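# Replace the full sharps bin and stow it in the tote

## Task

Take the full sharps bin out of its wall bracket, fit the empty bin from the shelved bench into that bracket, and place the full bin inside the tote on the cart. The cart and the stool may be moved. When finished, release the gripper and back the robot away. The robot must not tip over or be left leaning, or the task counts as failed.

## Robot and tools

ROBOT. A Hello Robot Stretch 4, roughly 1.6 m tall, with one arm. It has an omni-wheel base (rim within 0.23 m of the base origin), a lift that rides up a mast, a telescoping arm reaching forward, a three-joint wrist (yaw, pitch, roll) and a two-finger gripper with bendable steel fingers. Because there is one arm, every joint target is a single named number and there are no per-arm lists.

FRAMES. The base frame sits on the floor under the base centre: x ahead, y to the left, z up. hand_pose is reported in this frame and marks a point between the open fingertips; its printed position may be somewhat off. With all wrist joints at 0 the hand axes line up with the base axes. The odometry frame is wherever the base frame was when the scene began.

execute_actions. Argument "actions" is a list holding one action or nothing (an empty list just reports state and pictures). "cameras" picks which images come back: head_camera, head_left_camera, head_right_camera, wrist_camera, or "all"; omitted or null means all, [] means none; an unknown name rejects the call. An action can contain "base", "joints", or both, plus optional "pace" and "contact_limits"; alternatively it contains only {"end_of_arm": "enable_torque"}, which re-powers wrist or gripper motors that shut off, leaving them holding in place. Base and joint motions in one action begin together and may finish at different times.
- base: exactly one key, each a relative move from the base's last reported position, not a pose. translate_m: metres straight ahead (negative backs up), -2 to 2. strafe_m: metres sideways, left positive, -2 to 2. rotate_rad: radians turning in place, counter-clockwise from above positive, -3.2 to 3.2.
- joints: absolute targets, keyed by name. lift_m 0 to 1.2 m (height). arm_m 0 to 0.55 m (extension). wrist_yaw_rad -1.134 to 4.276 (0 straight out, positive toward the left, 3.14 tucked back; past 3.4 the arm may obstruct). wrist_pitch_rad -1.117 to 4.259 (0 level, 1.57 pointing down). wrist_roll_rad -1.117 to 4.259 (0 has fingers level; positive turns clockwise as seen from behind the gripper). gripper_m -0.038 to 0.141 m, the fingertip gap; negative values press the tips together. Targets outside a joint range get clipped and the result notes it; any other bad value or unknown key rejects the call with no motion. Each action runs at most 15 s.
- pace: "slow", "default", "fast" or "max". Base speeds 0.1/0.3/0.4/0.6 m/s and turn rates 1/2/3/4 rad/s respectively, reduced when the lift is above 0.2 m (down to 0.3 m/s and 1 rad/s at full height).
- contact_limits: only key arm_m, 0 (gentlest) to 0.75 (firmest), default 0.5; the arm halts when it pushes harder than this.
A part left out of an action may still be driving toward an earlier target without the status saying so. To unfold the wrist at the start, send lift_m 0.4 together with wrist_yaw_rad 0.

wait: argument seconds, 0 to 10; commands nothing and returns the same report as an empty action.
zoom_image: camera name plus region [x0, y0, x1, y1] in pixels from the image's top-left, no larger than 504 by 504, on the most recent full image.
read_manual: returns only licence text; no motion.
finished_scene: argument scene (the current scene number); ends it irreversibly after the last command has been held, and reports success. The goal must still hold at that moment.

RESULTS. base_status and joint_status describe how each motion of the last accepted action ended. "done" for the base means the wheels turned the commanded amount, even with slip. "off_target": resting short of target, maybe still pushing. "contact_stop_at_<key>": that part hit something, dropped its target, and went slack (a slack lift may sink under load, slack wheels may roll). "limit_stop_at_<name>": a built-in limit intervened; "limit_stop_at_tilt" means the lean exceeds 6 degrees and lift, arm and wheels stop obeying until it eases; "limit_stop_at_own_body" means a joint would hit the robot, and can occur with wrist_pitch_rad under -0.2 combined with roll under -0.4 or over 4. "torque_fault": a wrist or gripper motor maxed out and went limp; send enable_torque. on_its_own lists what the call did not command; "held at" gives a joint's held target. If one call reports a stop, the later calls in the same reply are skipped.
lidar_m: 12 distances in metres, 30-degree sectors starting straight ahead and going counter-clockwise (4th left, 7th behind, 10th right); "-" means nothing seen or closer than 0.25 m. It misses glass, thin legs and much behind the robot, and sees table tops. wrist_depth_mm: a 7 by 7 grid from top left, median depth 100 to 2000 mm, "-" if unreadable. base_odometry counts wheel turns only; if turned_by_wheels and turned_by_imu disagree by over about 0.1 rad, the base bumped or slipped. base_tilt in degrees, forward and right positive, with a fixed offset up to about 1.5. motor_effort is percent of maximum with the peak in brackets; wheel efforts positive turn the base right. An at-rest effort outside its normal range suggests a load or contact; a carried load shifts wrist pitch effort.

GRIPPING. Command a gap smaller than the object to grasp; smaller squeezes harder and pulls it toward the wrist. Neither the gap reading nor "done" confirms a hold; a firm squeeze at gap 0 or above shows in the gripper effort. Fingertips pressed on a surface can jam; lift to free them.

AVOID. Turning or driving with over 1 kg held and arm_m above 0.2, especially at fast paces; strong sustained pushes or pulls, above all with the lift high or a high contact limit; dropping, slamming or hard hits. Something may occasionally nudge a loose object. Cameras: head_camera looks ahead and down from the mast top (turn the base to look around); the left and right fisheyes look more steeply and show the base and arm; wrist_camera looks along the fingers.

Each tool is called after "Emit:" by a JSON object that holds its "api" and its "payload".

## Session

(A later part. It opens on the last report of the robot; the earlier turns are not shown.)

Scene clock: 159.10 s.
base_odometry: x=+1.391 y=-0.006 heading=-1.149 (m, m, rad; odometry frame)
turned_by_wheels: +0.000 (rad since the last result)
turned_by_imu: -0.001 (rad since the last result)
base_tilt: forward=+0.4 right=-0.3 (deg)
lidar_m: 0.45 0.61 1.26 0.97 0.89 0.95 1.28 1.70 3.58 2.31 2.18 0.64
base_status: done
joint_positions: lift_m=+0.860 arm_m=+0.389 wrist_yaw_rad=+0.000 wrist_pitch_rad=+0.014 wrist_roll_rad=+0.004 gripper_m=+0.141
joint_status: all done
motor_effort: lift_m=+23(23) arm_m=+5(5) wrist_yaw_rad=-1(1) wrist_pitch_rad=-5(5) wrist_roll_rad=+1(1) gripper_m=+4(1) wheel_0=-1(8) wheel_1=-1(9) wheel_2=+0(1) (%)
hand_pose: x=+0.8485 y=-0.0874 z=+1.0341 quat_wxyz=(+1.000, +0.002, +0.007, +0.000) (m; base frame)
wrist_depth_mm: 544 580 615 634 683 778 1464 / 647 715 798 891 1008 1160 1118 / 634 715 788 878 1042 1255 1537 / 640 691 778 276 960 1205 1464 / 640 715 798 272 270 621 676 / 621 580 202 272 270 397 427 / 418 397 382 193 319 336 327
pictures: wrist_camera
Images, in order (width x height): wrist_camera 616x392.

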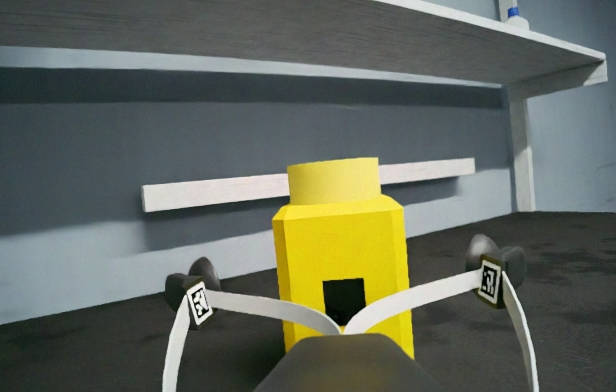

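Square-on and centred.

Emit:
{"api": "execute_actions", "payload": {"actions": [{"joints":{"arm_m":0.48},"contact_limits":{"arm_m":0.15}}], "cameras": []}}

Emit:
{"api": "execute_actions", "payload": {"actions": [{"joints":{"gripper_m":0.045}}], "cameras": ["wrist_camera"]}}

Emit:
{"api": "execute_actions", "payload": {"actions": [{"joints":{"lift_m":0.9},"pace":"slow"}], "cameras": []}}

Emit:
{"api": "execute_actions", "payload": {"actions": [{"base":{"translate_m":-0.2},"joints":{"arm_m":0.0}}], "cameras": []}}

Emit:
{"api": "execute_actions", "payload": {"actions": [{"base":{"rotate_rad":-2.635}}], "cameras": ["head_camera"]}}

Scene clock: 170.53 s.
base_odometry: x=+1.391 y=-0.006 heading=-1.149 (m, m, rad; odometry frame)
turned_by_wheels: +0.000 (rad since the last result)
turned_by_imu: -0.001 (rad since the last result)
base_tilt: forward=+0.4 right=-0.2 (deg)
lidar_m: 0.44 0.58 1.24 0.96 0.89 0.95 1.30 1.69 3.59 2.30 2.17 0.62
base_status: not commanded
joint_positions: lift_m=+0.860 arm_m=+0.479 wrist_yaw_rad=+0.000 wrist_pitch_rad=+0.014 wrist_roll_rad=+0.004 gripper_m=+0.141
joint_status: all done
motor_effort: lift_m=+23(23) arm_m=+5(4) wrist_yaw_rad=-1(1) wrist_pitch_rad=-5(5) wrist_roll_rad=+0(1) gripper_m=+0(2) wheel_0=-1(1) wheel_1=+0(1) wheel_2=+0(0) (%)
contact_limits: arm_m 0.15
hand_pose: x=+0.9385 y=-0.0874 z=+1.0341 quat_wxyz=(+1.000, +0.002, +0.007, +0.000) (m; base frame)
wrist_depth_mm: 554 597 621 640 691 732 788 / 574 640 715 809 931 1098 1118 / 580 640 723 788 931 1118 1366 / 580 609 691 189 193 1138 1160 / 580 640 699 180 178 615 683 / 574 585 198 180 178 399 430 / 415 394 382 146 179 329 329
pictures: none
No camera images: the call's "cameras" was empty. Leave "cameras" out to get every camera's image.

Scene clock: 172.50 s.
base_odometry: x=+1.391 y=-0.006 heading=-1.149 (m, m, rad; odometry frame)
turned_by_wheels: +0.000 (rad since the last result)
turned_by_imu: +0.000 (rad since the last result)
base_tilt: forward=+0.4 right=-0.3 (deg)
lidar_m: 0.46 0.65 1.23 0.94 0.90 0.95 1.24 1.74 3.60 2.31 2.17 0.64
base_status: not commanded
joint_positions: lift_m=+0.860 arm_m=+0.479 wrist_yaw_rad=+0.000 wrist_pitch_rad=+0.014 wrist_roll_rad=+0.004 gripper_m=+0.045
joint_status: all done
motor_effort: lift_m=+23(23) arm_m=+5(5) wrist_yaw_rad=+0(1) wrist_pitch_rad=-5(5) wrist_roll_rad=-2(1) gripper_m=-21(20) wheel_0=-1(1) wheel_1=+0(1) wheel_2=+0(0) (%)
hand_pose: x=+0.9385 y=-0.0874 z=+1.0341 quat_wxyz=(+1.000, +0.002, +0.007, +0.000) (m; base frame)
wrist_depth_mm: 554 597 621 640 691 741 798 / 585 647 715 809 917 1078 1098 / 580 640 715 809 931 1160 1366 / 580 615 683 175 180 1118 1160 / 580 640 699 167 164 741 676 / 569 609 185 167 165 178 421 / 421 377 379 118 165 325 317
pictures: wrist_camera
Images, in order (width x height): wrist_camera 616x392.

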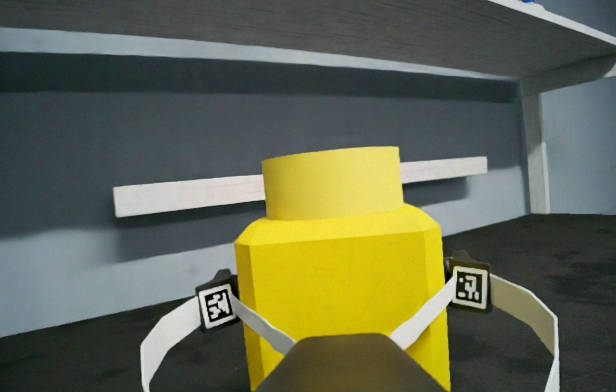

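Scene clock: 173.67 s.
base_odometry: x=+1.391 y=-0.006 heading=-1.149 (m, m, rad; odometry frame)
turned_by_wheels: +0.000 (rad since the last result)
turned_by_imu: +0.000 (rad since the last result)
base_tilt: forward=+0.4 right=-0.3 (deg)
lidar_m: 0.42 0.61 1.25 0.94 0.90 0.94 1.27 1.69 3.61 2.32 2.17 0.66
base_status: not commanded
joint_positions: lift_m=+0.900 arm_m=+0.479 wrist_yaw_rad=+0.000 wrist_pitch_rad=+0.015 wrist_roll_rad=+0.004 gripper_m=+0.045
joint_status: all done
motor_effort: lift_m=+24(27) arm_m=+5(5) wrist_yaw_rad=+0(0) wrist_pitch_rad=-10(10) wrist_roll_rad=+1(0) gripper_m=-18(19) wheel_0=-1(1) wheel_1=+0(1) wheel_2=+0(0) (%)
hand_pose: x=+0.9385 y=-0.0874 z=+1.0735 quat_wxyz=(+1.000, +0.002, +0.008, +0.000) (m; base frame)
wrist_depth_mm: 466 496 530 544 585 647 878 / 580 640 707 809 904 1042 1042 / 580 640 723 820 946 1118 1366 / 574 627 691 176 180 1118 1397 / 580 627 683 167 164 878 820 / 580 627 185 168 164 178 512 / 508 459 466 118 165 397 382
pictures: none
No camera images: the call's "cameras" was empty. Leave "cameras" out to get every camera's image.

Scene clock: 176.13 s.
base_odometry: x=+1.310 y=+0.176 heading=-1.150 (m, m, rad; odometry frame)
turned_by_wheels: +0.000 (rad since the last result)
turned_by_imu: -0.001 (rad since the last result)
base_tilt: forward=+0.4 right=-0.3 (deg)
lidar_m: 0.39 0.93 1.19 0.86 0.77 0.84 1.13 1.50 3.40 2.44 2.27 0.41
base_status: done
joint_positions: lift_m=+0.900 arm_m=+0.003 wrist_yaw_rad=+0.000 wrist_pitch_rad=+0.016 wrist_roll_rad=+0.004 gripper_m=+0.045
joint_status: all done
joint sent to its limit — the command would take arm_m past its lower limit, so that joint was sent only as far as its limit.
motor_effort: lift_m=+24(24) arm_m=-5(5) wrist_yaw_rad=+1(2) wrist_pitch_rad=-12(11) wrist_roll_rad=-2(1) gripper_m=-18(19) wheel_0=-2(6) wheel_1=-3(7) wheel_2=+1(11) (%)
hand_pose: x=+0.4621 y=-0.0875 z=+1.0734 quat_wxyz=(+1.000, +0.002, +0.008, +0.000) (m; base frame)
wrist_depth_mm: 1060 1160 1281 1464 1618 - - / 1078 1118 1281 1430 1708 1983 - / 1042 1118 1308 1430 1661 - - / 1042 1160 1281 175 180 1983 - / 1042 1138 1138 167 164 917 1042 / 1060 1098 185 167 164 178 - / 1042 1098 492 118 165 1921 1983
pictures: none
No camera images: the call's "cameras" was empty. Leave "cameras" out to get every camera's image.

Scene clock: 178.80 s.
base_odometry: x=+1.310 y=+0.176 heading=+2.499 (m, m, rad; odometry frame)
turned_by_wheels: -2.634 (rad since the last result)
turned_by_imu: -2.590 (rad since the last result)
base_tilt: forward=+0.3 right=-0.2 (deg)
lidar_m: 0.37 3.42 2.43 2.28 0.90 0.65 1.00 1.22 0.85 0.77 0.83 0.37
base_status: done
joint_positions: lift_m=+0.900 arm_m=+0.003 wrist_yaw_rad=+0.000 wrist_pitch_rad=+0.016 wrist_roll_rad=+0.004 gripper_m=+0.045
joint_status: not commanded
motor_effort: lift_m=+23(24) arm_m=-5(5) wrist_yaw_rad=-1(0) wrist_pitch_rad=-12(12) wrist_roll_rad=-1(1) gripper_m=-17(19) wheel_0=+3(9) wheel_1=+3(7) wheel_2=+2(8) (%)
hand_pose: x=+0.4621 y=-0.0874 z=+1.0734 quat_wxyz=(+1.000, +0.002, +0.008, +0.000) (m; base frame)
wrist_depth_mm: - - - - - 1464 991 / - - - - - 1464 1025 / - - - - - 1576 1042 / - - - 175 179 1618 1078 / - - - 167 164 1397 1138 / - - 185 167 165 179 1060 / - - - 118 164 1366 1138
pictures: head_camera
Images, in order (width x height): head_camera 420x560.

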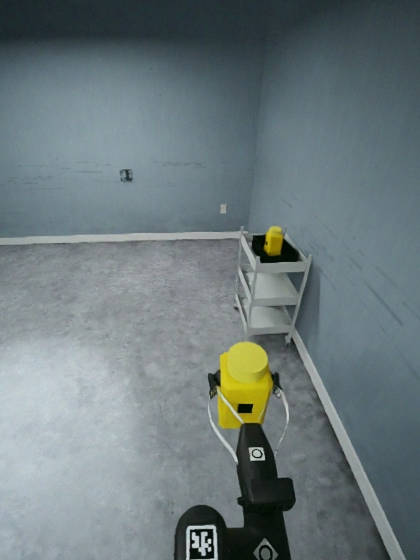

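Emit:
{"api": "execute_actions", "payload": {"actions": [{"base":{"strafe_m":0.76},"joints":{"lift_m":0.4},"pace":"max"}], "cameras": []}}

Emit:
{"api": "execute_actions", "payload": {"actions": [{"base":{"translate_m":2.0},"pace":"max"}], "cameras": ["head_camera"]}}

Scene clock: 190.37 s.
base_odometry: x=+0.854 y=-0.432 heading=+2.499 (m, m, rad; odometry frame)
turned_by_wheels: +0.000 (rad since the last result)
turned_by_imu: +0.002 (rad since the last result)
base_tilt: forward=+0.4 right=-0.3 (deg)
lidar_m: 0.40 3.23 1.64 1.52 0.97 0.64 0.61 0.64 1.66 1.55 1.61 0.38
base_status: done
joint_positions: lift_m=+0.400 arm_m=+0.003 wrist_yaw_rad=+0.000 wrist_pitch_rad=+0.016 wrist_roll_rad=+0.004 gripper_m=+0.045
joint_status: all done
motor_effort: lift_m=+20(20) arm_m=-5(5) wrist_yaw_rad=+0(1) wrist_pitch_rad=-12(13) wrist_roll_rad=+0(0) gripper_m=-21(19) wheel_0=-1(10) wheel_1=-1(9) wheel_2=+2(2) (%)
hand_pose: x=+0.4621 y=-0.0874 z=+0.5736 quat_wxyz=(+1.000, +0.002, +0.008, +0.000) (m; base frame)
wrist_depth_mm: - - - - - - - / - - - - - - - / - - - - - - - / - - - 175 180 - - / - - - 167 165 - - / - - 185 167 165 178 1464 / 1499 1366 1366 118 165 1182 1138
pictures: none
No camera images: the call's "cameras" was empty. Leave "cameras" out to get every camera's image.

Scene clock: 195.57 s.
base_odometry: x=-0.747 y=+0.766 heading=+2.499 (m, m, rad; odometry frame)
turned_by_wheels: +0.000 (rad since the last result)
turned_by_imu: +0.002 (rad since the last result)
base_tilt: forward=+0.4 right=-0.3 (deg)
lidar_m: 0.40 1.34 1.80 2.26 1.76 2.25 3.45 2.22 1.12 1.04 1.51 0.40
base_status: done
joint_positions: lift_m=+0.400 arm_m=+0.003 wrist_yaw_rad=+0.000 wrist_pitch_rad=+0.016 wrist_roll_rad=+0.004 gripper_m=+0.045
joint_status: not commanded
motor_effort: lift_m=+20(20) arm_m=-4(5) wrist_yaw_rad=+0(0) wrist_pitch_rad=-11(13) wrist_roll_rad=+0(1) gripper_m=-22(20) wheel_0=+1(9) wheel_1=+2(9) wheel_2=+1(14) (%)
hand_pose: x=+0.4621 y=-0.0874 z=+0.5736 quat_wxyz=(+1.000, +0.002, +0.008, +0.000) (m; base frame)
wrist_depth_mm: 1118 1138 1098 1078 1098 1118 1098 / 1098 1098 1118 1098 1138 1098 1118 / 1118 1138 1098 1098 1098 1098 1098 / 1118 1138 1118 175 180 1098 1118 / 1118 1138 1138 167 164 1098 1098 / 1118 1138 185 168 165 179 1118 / 1160 1118 1118 118 165 1118 1118
pictures: head_camera
Images, in order (width x height): head_camera 420x560.

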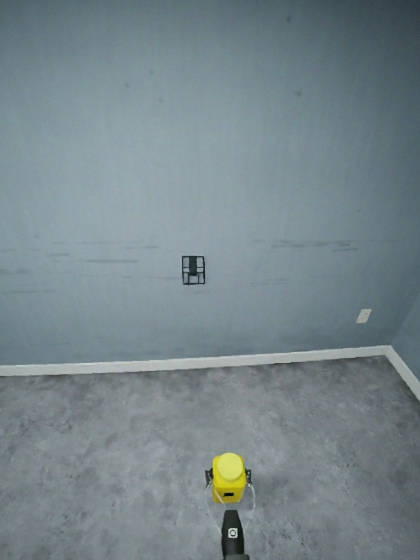

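Emit:
{"api": "execute_actions", "payload": {"actions": [{"base":{"rotate_rad":0.055},"joints":{"lift_m":0.63}}], "cameras": []}}

Emit:
{"api": "execute_actions", "payload": {"actions": [{"base":{"strafe_m":0.09}}], "cameras": []}}

Emit:
{"api": "execute_actions", "payload": {"actions": [{"base":{"translate_m":0.5},"joints":{"arm_m":0.19},"pace":"fast"}], "cameras": ["head_camera"]}}

Emit:
{"api": "zoom_image", "payload": {"camera": "head_camera", "region": [170, 300, 290, 420]}}

Scene clock: 207.70 s.
base_odometry: x=-0.747 y=+0.766 heading=+2.554 (m, m, rad; odometry frame)
turned_by_wheels: +0.055 (rad since the last result)
turned_by_imu: +0.053 (rad since the last result)
base_tilt: forward=+0.4 right=-0.3 (deg)
lidar_m: 0.37 1.35 1.87 2.04 1.75 2.34 3.35 2.07 1.08 1.04 1.55 0.43
base_status: done
joint_positions: lift_m=+0.630 arm_m=+0.003 wrist_yaw_rad=+0.000 wrist_pitch_rad=+0.016 wrist_roll_rad=+0.004 gripper_m=+0.045
joint_status: all done
motor_effort: lift_m=+24(30) arm_m=-5(4) wrist_yaw_rad=+0(2) wrist_pitch_rad=-12(11) wrist_roll_rad=+0(2) gripper_m=-19(19) wheel_0=-3(3) wheel_1=-2(6) wheel_2=+0(6) (%)
hand_pose: x=+0.4621 y=-0.0873 z=+0.8034 quat_wxyz=(+1.000, +0.002, +0.008, +0.000) (m; base frame)
wrist_depth_mm: 1138 1138 1118 1060 1098 1060 1042 / 1138 1138 1098 1098 1078 1060 1025 / 1182 1160 1118 1098 1078 1060 1060 / 1182 1138 1138 175 180 1078 1078 / 1138 1160 1138 167 164 1060 1060 / 1182 1182 184 168 165 178 1060 / 1205 1160 1182 118 165 1098 1098
pictures: none
No camera images: the call's "cameras" was empty. Leave "cameras" out to get every camera's image.

Scene clock: 209.10 s.
base_odometry: x=-0.797 y=+0.691 heading=+2.554 (m, m, rad; odometry frame)
turned_by_wheels: +0.000 (rad since the last result)
turned_by_imu: +0.000 (rad since the last result)
base_tilt: forward=+0.4 right=-0.3 (deg)
lidar_m: 0.39 1.36 1.85 2.09 1.67 2.29 3.39 2.21 1.18 1.14 1.62 0.41
base_status: done
joint_positions: lift_m=+0.630 arm_m=+0.003 wrist_yaw_rad=+0.000 wrist_pitch_rad=+0.016 wrist_roll_rad=+0.004 gripper_m=+0.045
joint_status: not commanded
motor_effort: lift_m=+24(24) arm_m=-5(5) wrist_yaw_rad=-2(1) wrist_pitch_rad=-12(11) wrist_roll_rad=+0(1) gripper_m=-18(17) wheel_0=-2(10) wheel_1=+0(7) wheel_2=+0(1) (%)
hand_pose: x=+0.4621 y=-0.0874 z=+0.8034 quat_wxyz=(+1.000, +0.002, +0.008, +0.000) (m; base frame)
wrist_depth_mm: 1138 1118 1118 1078 1078 1042 1025 / 1138 1118 1098 1098 1078 1060 1042 / 1160 1118 1118 1118 1098 1042 1025 / 1182 1160 1138 175 180 1078 1060 / 1182 1182 1138 167 165 1078 1060 / 1182 1182 184 168 164 178 1078 / 1205 1182 1182 118 164 1118 1078
pictures: none
No camera images: the call's "cameras" was empty. Leave "cameras" out to get every camera's image.

Scene clock: 211.67 s.
base_odometry: x=-1.213 y=+0.968 heading=+2.554 (m, m, rad; odometry frame)
turned_by_wheels: +0.000 (rad since the last result)
turned_by_imu: +0.000 (rad since the last result)
base_tilt: forward=+0.4 right=-0.3 (deg)
lidar_m: 0.57 0.84 1.15 2.12 1.88 2.22 3.93 2.22 1.30 1.55 1.15 0.81
base_status: done
joint_positions: lift_m=+0.630 arm_m=+0.189 wrist_yaw_rad=+0.000 wrist_pitch_rad=+0.016 wrist_roll_rad=+0.004 gripper_m=+0.045
joint_status: all done
motor_effort: lift_m=+23(24) arm_m=+4(5) wrist_yaw_rad=+1(0) wrist_pitch_rad=-12(11) wrist_roll_rad=+0(0) gripper_m=-20(19) wheel_0=+1(9) wheel_1=+0(8) wheel_2=+0(12) (%)
hand_pose: x=+0.6486 y=-0.0874 z=+0.8034 quat_wxyz=(+1.000, +0.002, +0.008, +0.000) (m; base frame)
wrist_depth_mm: 418 410 407 399 394 389 384 / 424 413 410 404 397 394 389 / 427 421 413 404 402 394 389 / 430 421 418 176 180 397 394 / 433 430 415 167 164 399 397 / 436 430 185 168 165 178 399 / 439 433 427 118 165 410 402
pictures: head_camera
Images, in order (width x height): head_camera 420x560.

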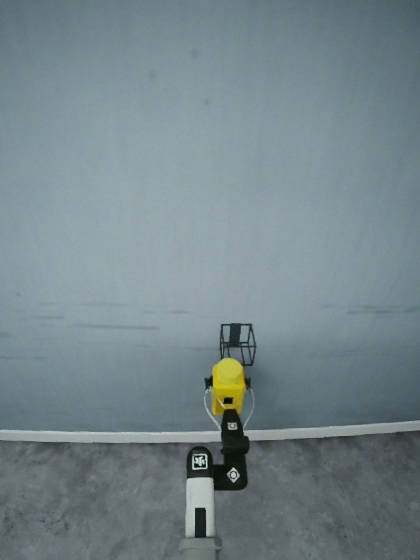

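Region (170, 300, 290, 420) of head_camera's 420x560 image, scaled by 4.200, with more detail than that image has.

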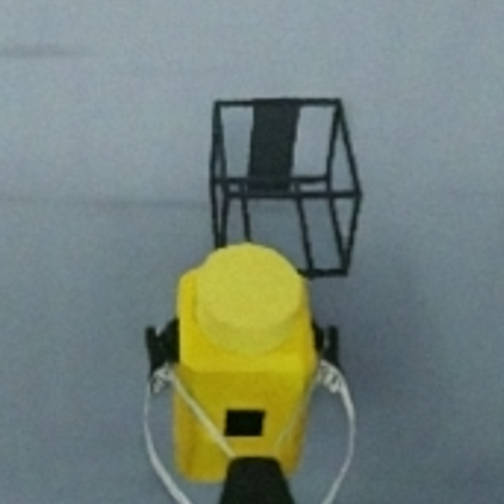

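Emit:
{"api": "execute_actions", "payload": {"actions": [{"base":{"strafe_m":-0.044}}], "cameras": ["head_camera"]}}

Emit:
{"api": "zoom_image", "payload": {"camera": "head_camera", "region": [180, 310, 280, 410]}}

Scene clock: 218.73 s.
base_odometry: x=-1.189 y=+1.004 heading=+2.554 (m, m, rad; odometry frame)
turned_by_wheels: +0.000 (rad since the last result)
turned_by_imu: -0.001 (rad since the last result)
base_tilt: forward=+0.4 right=-0.3 (deg)
lidar_m: 0.57 0.83 1.10 2.18 1.93 2.32 3.98 2.13 1.21 1.50 1.16 0.84
base_status: done
joint_positions: lift_m=+0.630 arm_m=+0.189 wrist_yaw_rad=+0.000 wrist_pitch_rad=+0.016 wrist_roll_rad=+0.004 gripper_m=+0.045
joint_status: not commanded
motor_effort: lift_m=+24(23) arm_m=+4(4) wrist_yaw_rad=+0(1) wrist_pitch_rad=-11(11) wrist_roll_rad=+0(1) gripper_m=-21(19) wheel_0=+1(8) wheel_1=-1(9) wheel_2=+0(0) (%)
hand_pose: x=+0.6486 y=-0.0874 z=+0.8034 quat_wxyz=(+1.000, +0.002, +0.008, +0.000) (m; base frame)
wrist_depth_mm: 415 413 404 402 394 387 387 / 421 415 410 402 394 392 387 / 424 418 413 407 399 397 389 / 430 421 415 174 180 397 394 / 433 424 418 167 164 399 397 / 439 433 185 168 165 178 399 / 439 436 430 118 165 407 404
pictures: head_camera
Images, in order (width x height): head_camera 420x560.

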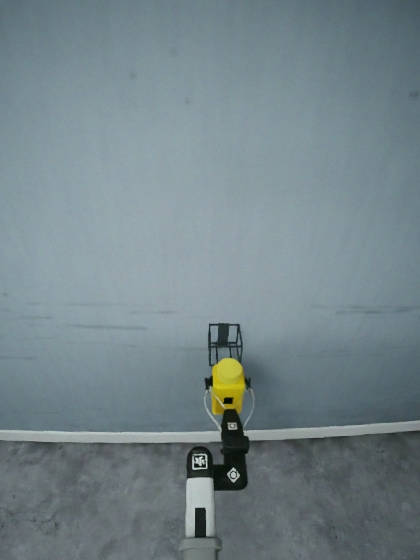

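Region (180, 310, 280, 410) of head_camera's 420x560 image, scaled by 5.040, with more detail than that image has.

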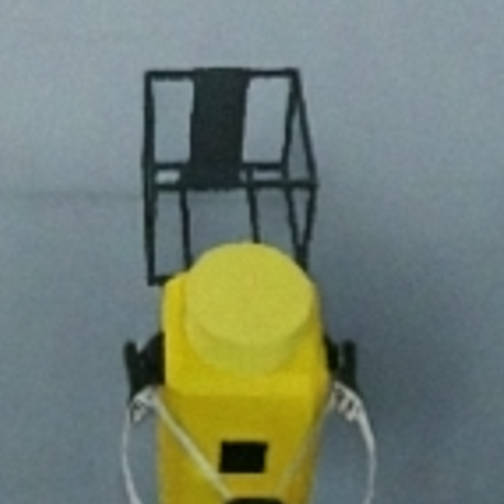

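Emit:
{"api": "execute_actions", "payload": {"actions": [{"base":{"strafe_m":0.002},"joints":{"lift_m":0.835}}], "cameras": []}}

Emit:
{"api": "execute_actions", "payload": {"actions": [{"joints":{"arm_m":0.331},"contact_limits":{"arm_m":0.15}}], "cameras": []}}

Scene clock: 228.90 s.
base_odometry: x=-1.190 y=+1.003 heading=+2.554 (m, m, rad; odometry frame)
turned_by_wheels: +0.000 (rad since the last result)
turned_by_imu: -0.001 (rad since the last result)
base_tilt: forward=+0.4 right=-0.3 (deg)
lidar_m: 0.58 0.80 1.18 2.19 1.92 2.32 3.93 2.18 1.26 1.50 1.16 0.82
base_status: done
joint_positions: lift_m=+0.835 arm_m=+0.189 wrist_yaw_rad=+0.000 wrist_pitch_rad=+0.016 wrist_roll_rad=+0.004 gripper_m=+0.045
joint_status: all done
motor_effort: lift_m=+24(26) arm_m=+4(4) wrist_yaw_rad=-1(2) wrist_pitch_rad=-11(11) wrist_roll_rad=-1(1) gripper_m=-21(18) wheel_0=+1(5) wheel_1=-1(4) wheel_2=+0(1) (%)
hand_pose: x=+0.6486 y=-0.0874 z=+1.0084 quat_wxyz=(+1.000, +0.002, +0.008, +0.000) (m; base frame)
wrist_depth_mm: 421 413 407 399 397 389 384 / 418 418 410 404 397 392 387 / 424 421 413 404 397 397 389 / 427 427 418 175 180 397 394 / 433 424 421 167 165 399 394 / 436 433 185 168 164 178 402 / 442 430 427 118 165 407 399
pictures: none
No camera images: the call's "cameras" was empty. Leave "cameras" out to get every camera's image.

Scene clock: 230.37 s.
base_odometry: x=-1.190 y=+1.003 heading=+2.554 (m, m, rad; odometry frame)
turned_by_wheels: +0.000 (rad since the last result)
turned_by_imu: +0.000 (rad since the last result)
base_tilt: forward=+0.4 right=-0.3 (deg)
lidar_m: 0.70 0.84 1.17 2.15 1.94 2.32 3.97 2.15 1.28 1.50 1.13 0.84
base_status: not commanded
joint_positions: lift_m=+0.835 arm_m=+0.330 wrist_yaw_rad=+0.000 wrist_pitch_rad=+0.016 wrist_roll_rad=+0.004 gripper_m=+0.045
joint_status: all done
motor_effort: lift_m=+24(24) arm_m=+5(5) wrist_yaw_rad=+0(0) wrist_pitch_rad=-12(11) wrist_roll_rad=-1(0) gripper_m=-20(21) wheel_0=+0(1) wheel_1=-1(1) wheel_2=+0(0) (%)
contact_limits: arm_m 0.15
hand_pose: x=+0.7895 y=-0.0874 z=+1.0084 quat_wxyz=(+1.000, +0.002, +0.008, +0.000) (m; base frame)
wrist_depth_mm: 272 270 264 260 257 254 252 / 274 271 266 264 259 255 252 / 278 273 270 265 260 257 256 / 279 276 272 175 180 259 257 / 282 278 273 168 164 260 259 / 285 279 185 167 164 179 260 / 287 282 278 118 165 265 263
pictures: none
No camera images: the call's "cameras" was empty. Leave "cameras" out to get every camera's image.

Emit:
{"api": "execute_actions", "payload": {"actions": [{"joints":{"lift_m":0.806},"pace":"slow"}], "cameras": []}}

Emit:
{"api": "execute_actions", "payload": {"actions": [{"joints":{"lift_m":0.797},"pace":"slow"}], "cameras": []}}

Scene clock: 236.23 s.
base_odometry: x=-1.190 y=+1.003 heading=+2.554 (m, m, rad; odometry frame)
turned_by_wheels: +0.000 (rad since the last result)
turned_by_imu: -0.001 (rad since the last result)
base_tilt: forward=+0.4 right=-0.3 (deg)
lidar_m: 0.70 0.84 1.11 2.14 1.95 2.29 3.95 2.17 1.25 1.49 1.16 0.83
base_status: not commanded
joint_positions: lift_m=+0.806 arm_m=+0.330 wrist_yaw_rad=+0.000 wrist_pitch_rad=+0.016 wrist_roll_rad=+0.004 gripper_m=+0.045
joint_status: all done
motor_effort: lift_m=+19(28) arm_m=+5(5) wrist_yaw_rad=-1(1) wrist_pitch_rad=-11(12) wrist_roll_rad=-1(1) gripper_m=-18(18) wheel_0=+0(0) wheel_1=-1(1) wheel_2=+0(0) (%)
hand_pose: x=+0.7895 y=-0.0874 z=+0.9799 quat_wxyz=(+1.000, +0.002, +0.008, +0.000) (m; base frame)
wrist_depth_mm: 273 268 265 260 257 254 252 / 274 271 267 262 260 256 253 / 277 273 268 265 260 258 254 / 279 276 271 175 180 260 256 / 282 277 273 167 164 259 259 / 286 279 185 168 165 178 260 / 286 283 278 118 165 265 264
pictures: none
No camera images: the call's "cameras" was empty. Leave "cameras" out to get every camera's image.

Scene clock: 236.93 s.
base_odometry: x=-1.190 y=+1.003 heading=+2.554 (m, m, rad; odometry frame)
turned_by_wheels: +0.000 (rad since the last result)
turned_by_imu: +0.000 (rad since the last result)
base_tilt: forward=+0.3 right=-0.3 (deg)
lidar_m: 0.72 0.84 1.16 2.16 1.96 2.32 3.96 2.16 1.27 1.50 1.15 0.82
base_status: not commanded
joint_positions: lift_m=+0.797 arm_m=+0.330 wrist_yaw_rad=+0.000 wrist_pitch_rad=+0.016 wrist_roll_rad=+0.004 gripper_m=+0.045
joint_status: all done
motor_effort: lift_m=+18(18) arm_m=+5(5) wrist_yaw_rad=+0(0) wrist_pitch_rad=-9(9) wrist_roll_rad=+0(0) gripper_m=-20(19) wheel_0=+0(1) wheel_1=-1(1) wheel_2=+0(0) (%)
hand_pose: x=+0.7895 y=-0.0874 z=+0.9709 quat_wxyz=(+1.000, +0.002, +0.008, +0.000) (m; base frame)
wrist_depth_mm: 272 268 265 262 257 255 251 / 274 271 267 264 259 256 252 / 278 273 267 264 262 257 255 / 281 276 271 175 180 260 257 / 283 277 273 167 164 260 259 / 285 281 185 167 164 178 259 / 287 283 279 118 165 265 263
pictures: none
No camera images: the call's "cameras" was empty. Leave "cameras" out to get every camera's image.

Emit:
{"api": "execute_actions", "payload": {"actions": [{"joints":{"lift_m":0.728},"pace":"slow"}], "cameras": ["wrist_camera"]}}

Emit:
{"api": "execute_actions", "payload": {"actions": [{"joints":{"lift_m":0.72},"pace":"slow"}], "cameras": []}}

Scene clock: 243.23 s.
base_odometry: x=-1.190 y=+1.003 heading=+2.554 (m, m, rad; odometry frame)
turned_by_wheels: +0.000 (rad since the last result)
turned_by_imu: -0.001 (rad since the last result)
base_tilt: forward=+0.4 right=-0.3 (deg)
lidar_m: 0.73 0.83 1.15 2.16 1.93 2.33 3.93 2.17 1.26 1.48 1.17 0.82
base_status: not commanded
joint_positions: lift_m=+0.728 arm_m=+0.330 wrist_yaw_rad=+0.000 wrist_pitch_rad=+0.016 wrist_roll_rad=+0.004 gripper_m=+0.045
joint_status: all done
motor_effort: lift_m=+18(20) arm_m=+5(5) wrist_yaw_rad=+0(0) wrist_pitch_rad=-10(10) wrist_roll_rad=+0(0) gripper_m=-20(19) wheel_0=+0(0) wheel_1=-1(1) wheel_2=+0(0) (%)
hand_pose: x=+0.7895 y=-0.0874 z=+0.9019 quat_wxyz=(+1.000, +0.002, +0.008, +0.000) (m; base frame)
wrist_depth_mm: 272 270 266 260 258 254 251 / 274 271 267 263 258 256 253 / 277 272 270 264 262 256 254 / 279 276 271 175 180 259 256 / 282 278 273 167 164 260 259 / 286 281 184 168 165 179 259 / 286 282 278 118 165 264 263
pictures: wrist_camera
Images, in order (width x height): wrist_camera 616x392.

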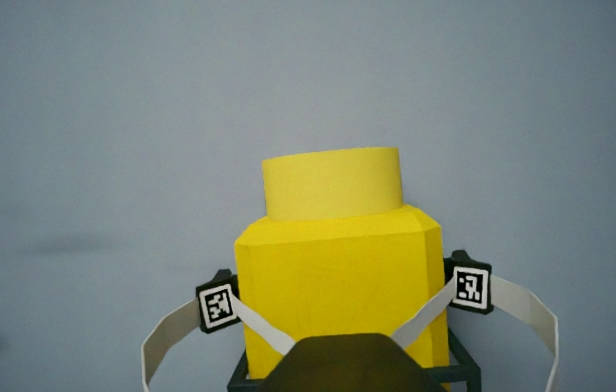

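Scene clock: 243.93 s.
base_odometry: x=-1.190 y=+1.003 heading=+2.554 (m, m, rad; odometry frame)
turned_by_wheels: +0.000 (rad since the last result)
turned_by_imu: +0.000 (rad since the last result)
base_tilt: forward=+0.4 right=-0.3 (deg)
lidar_m: 0.71 0.83 1.17 2.17 1.91 2.33 3.95 2.13 1.28 1.51 1.17 0.83
base_status: not commanded
joint_positions: lift_m=+0.720 arm_m=+0.330 wrist_yaw_rad=+0.000 wrist_pitch_rad=+0.015 wrist_roll_rad=+0.004 gripper_m=+0.045
joint_status: all done
motor_effort: lift_m=+18(23) arm_m=+5(5) wrist_yaw_rad=+0(1) wrist_pitch_rad=-9(11) wrist_roll_rad=-1(1) gripper_m=-20(20) wheel_0=+0(0) wheel_1=-1(1) wheel_2=+0(0) (%)
hand_pose: x=+0.7895 y=-0.0874 z=+0.8941 quat_wxyz=(+1.000, +0.002, +0.008, +0.000) (m; base frame)
wrist_depth_mm: 272 270 266 262 259 254 250 / 274 271 267 264 258 255 252 / 277 274 268 264 262 258 254 / 279 277 271 175 180 260 256 / 283 277 273 167 164 262 258 / 285 281 185 167 165 178 259 / 286 282 277 118 155 264 263
pictures: none
No camera images: the call's "cameras" was empty. Leave "cameras" out to get every camera's image.

Emit:
{"api": "execute_actions", "payload": {"actions": [{"joints":{"lift_m":0.717},"pace":"slow"}], "cameras": []}}

Emit:
{"api": "execute_actions", "payload": {"actions": [{"joints":{"gripper_m":0.135,"arm_m":0.324}}], "cameras": []}}

Emit:
{"api": "execute_actions", "payload": {"actions": [{"joints":{"arm_m":0.0}}], "cameras": ["wrist_camera","head_right_camera"]}}

Scene clock: 250.37 s.
base_odometry: x=-1.190 y=+1.003 heading=+2.554 (m, m, rad; odometry frame)
turned_by_wheels: +0.000 (rad since the last result)
turned_by_imu: +0.000 (rad since the last result)
base_tilt: forward=+0.3 right=-0.3 (deg)
lidar_m: 0.72 0.82 1.17 2.17 1.96 2.34 3.90 2.16 1.27 1.48 1.10 0.83
base_status: not commanded
joint_positions: lift_m=+0.717 arm_m=+0.330 wrist_yaw_rad=+0.000 wrist_pitch_rad=+0.011 wrist_roll_rad=+0.004 gripper_m=+0.045
joint_status: all done
motor_effort: lift_m=+17(17) arm_m=+5(5) wrist_yaw_rad=-1(0) wrist_pitch_rad=+3(8) wrist_roll_rad=+0(1) gripper_m=-20(19) wheel_0=+0(0) wheel_1=-1(1) wheel_2=+0(0) (%)
hand_pose: x=+0.7895 y=-0.0875 z=+0.8923 quat_wxyz=(+1.000, +0.002, +0.006, +0.000) (m; base frame)
wrist_depth_mm: 274 270 265 263 259 255 251 / 276 271 267 264 258 255 254 / 277 274 268 265 262 258 255 / 281 276 271 176 180 259 257 / 282 278 273 167 164 260 258 / 282 279 185 168 165 178 260 / 285 282 278 118 155 263 263
pictures: none
No camera images: the call's "cameras" was empty. Leave "cameras" out to get every camera's image.

Scene clock: 252.23 s.
base_odometry: x=-1.190 y=+1.003 heading=+2.554 (m, m, rad; odometry frame)
turned_by_wheels: +0.000 (rad since the last result)
turned_by_imu: +0.000 (rad since the last result)
base_tilt: forward=+0.4 right=-0.3 (deg)
lidar_m: 0.73 0.82 1.18 2.17 1.92 2.33 3.92 2.13 1.26 1.50 1.13 0.82
base_status: not commanded
joint_positions: lift_m=+0.717 arm_m=+0.324 wrist_yaw_rad=-0.001 wrist_pitch_rad=+0.013 wrist_roll_rad=+0.004 gripper_m=+0.135
joint_status: all done
motor_effort: lift_m=+18(18) arm_m=-2(3) wrist_yaw_rad=+2(8) wrist_pitch_rad=-4(3) wrist_roll_rad=+0(2) gripper_m=+2(18) wheel_0=+0(0) wheel_1=-1(1) wheel_2=-2(2) (%)
hand_pose: x=+0.7837 y=-0.0877 z=+0.8916 quat_wxyz=(+1.000, +0.002, +0.007, -0.001) (m; base frame)
wrist_depth_mm: 279 276 272 267 264 260 257 / 279 277 274 271 265 262 258 / 283 279 276 271 266 265 260 / 287 281 276 183 185 266 263 / 289 285 278 176 174 265 264 / 290 285 197 176 175 266 267 / 293 287 282 137 163 270 267
pictures: none
No camera images: the call's "cameras" was empty. Leave "cameras" out to get every camera's image.

Scene clock: 254.30 s.
base_odometry: x=-1.190 y=+1.003 heading=+2.554 (m, m, rad; odometry frame)
turned_by_wheels: +0.000 (rad since the last result)
turned_by_imu: +0.000 (rad since the last result)
base_tilt: forward=+0.3 right=-0.3 (deg)
lidar_m: 0.68 0.84 1.18 2.18 1.91 2.32 3.94 2.14 1.23 1.49 1.15 0.84
base_status: not commanded
joint_positions: lift_m=+0.717 arm_m=+0.003 wrist_yaw_rad=+0.000 wrist_pitch_rad=+0.014 wrist_roll_rad=+0.004 gripper_m=+0.135
joint_status: all done
joint sent to its limit — the command would take arm_m past its lower limit, so that joint was sent only as far as its limit.
motor_effort: lift_m=+18(18) arm_m=-5(6) wrist_yaw_rad=+0(3) wrist_pitch_rad=-6(6) wrist_roll_rad=-2(1) gripper_m=+1(0) wheel_0=+0(0) wheel_1=-1(1) wheel_2=-2(2) (%)
hand_pose: x=+0.4621 y=-0.0874 z=+0.8914 quat_wxyz=(+1.000, +0.002, +0.007, +0.000) (m; base frame)
wrist_depth_mm: 615 603 591 585 580 574 564 / 627 609 603 591 580 574 564 / 634 615 603 597 585 580 574 / 627 615 609 512 597 580 580 / 640 621 615 504 591 585 580 / 634 627 210 517 504 585 580 / 640 640 621 362 603 597 585
pictures: head_right_camera, wrist_camera
Images, in order (width x height): head_right_camera 420x672, wrist_camera 616x392.

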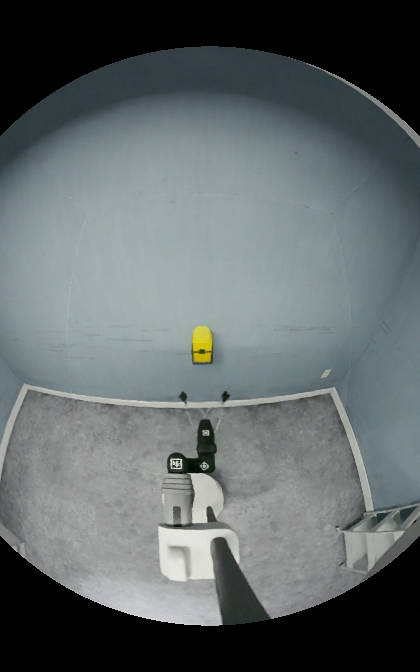

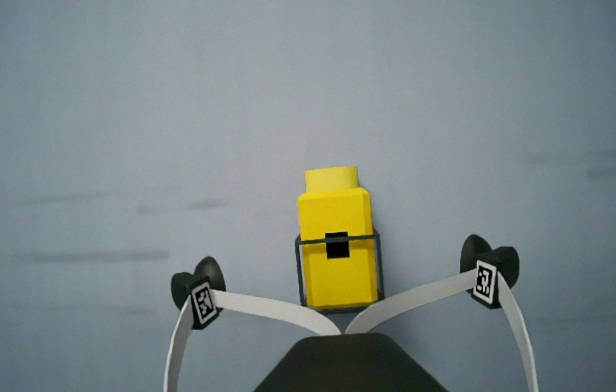

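Emit:
{"api": "finished_scene", "payload": {"scene": 2}}

The scene is finished: the task was done.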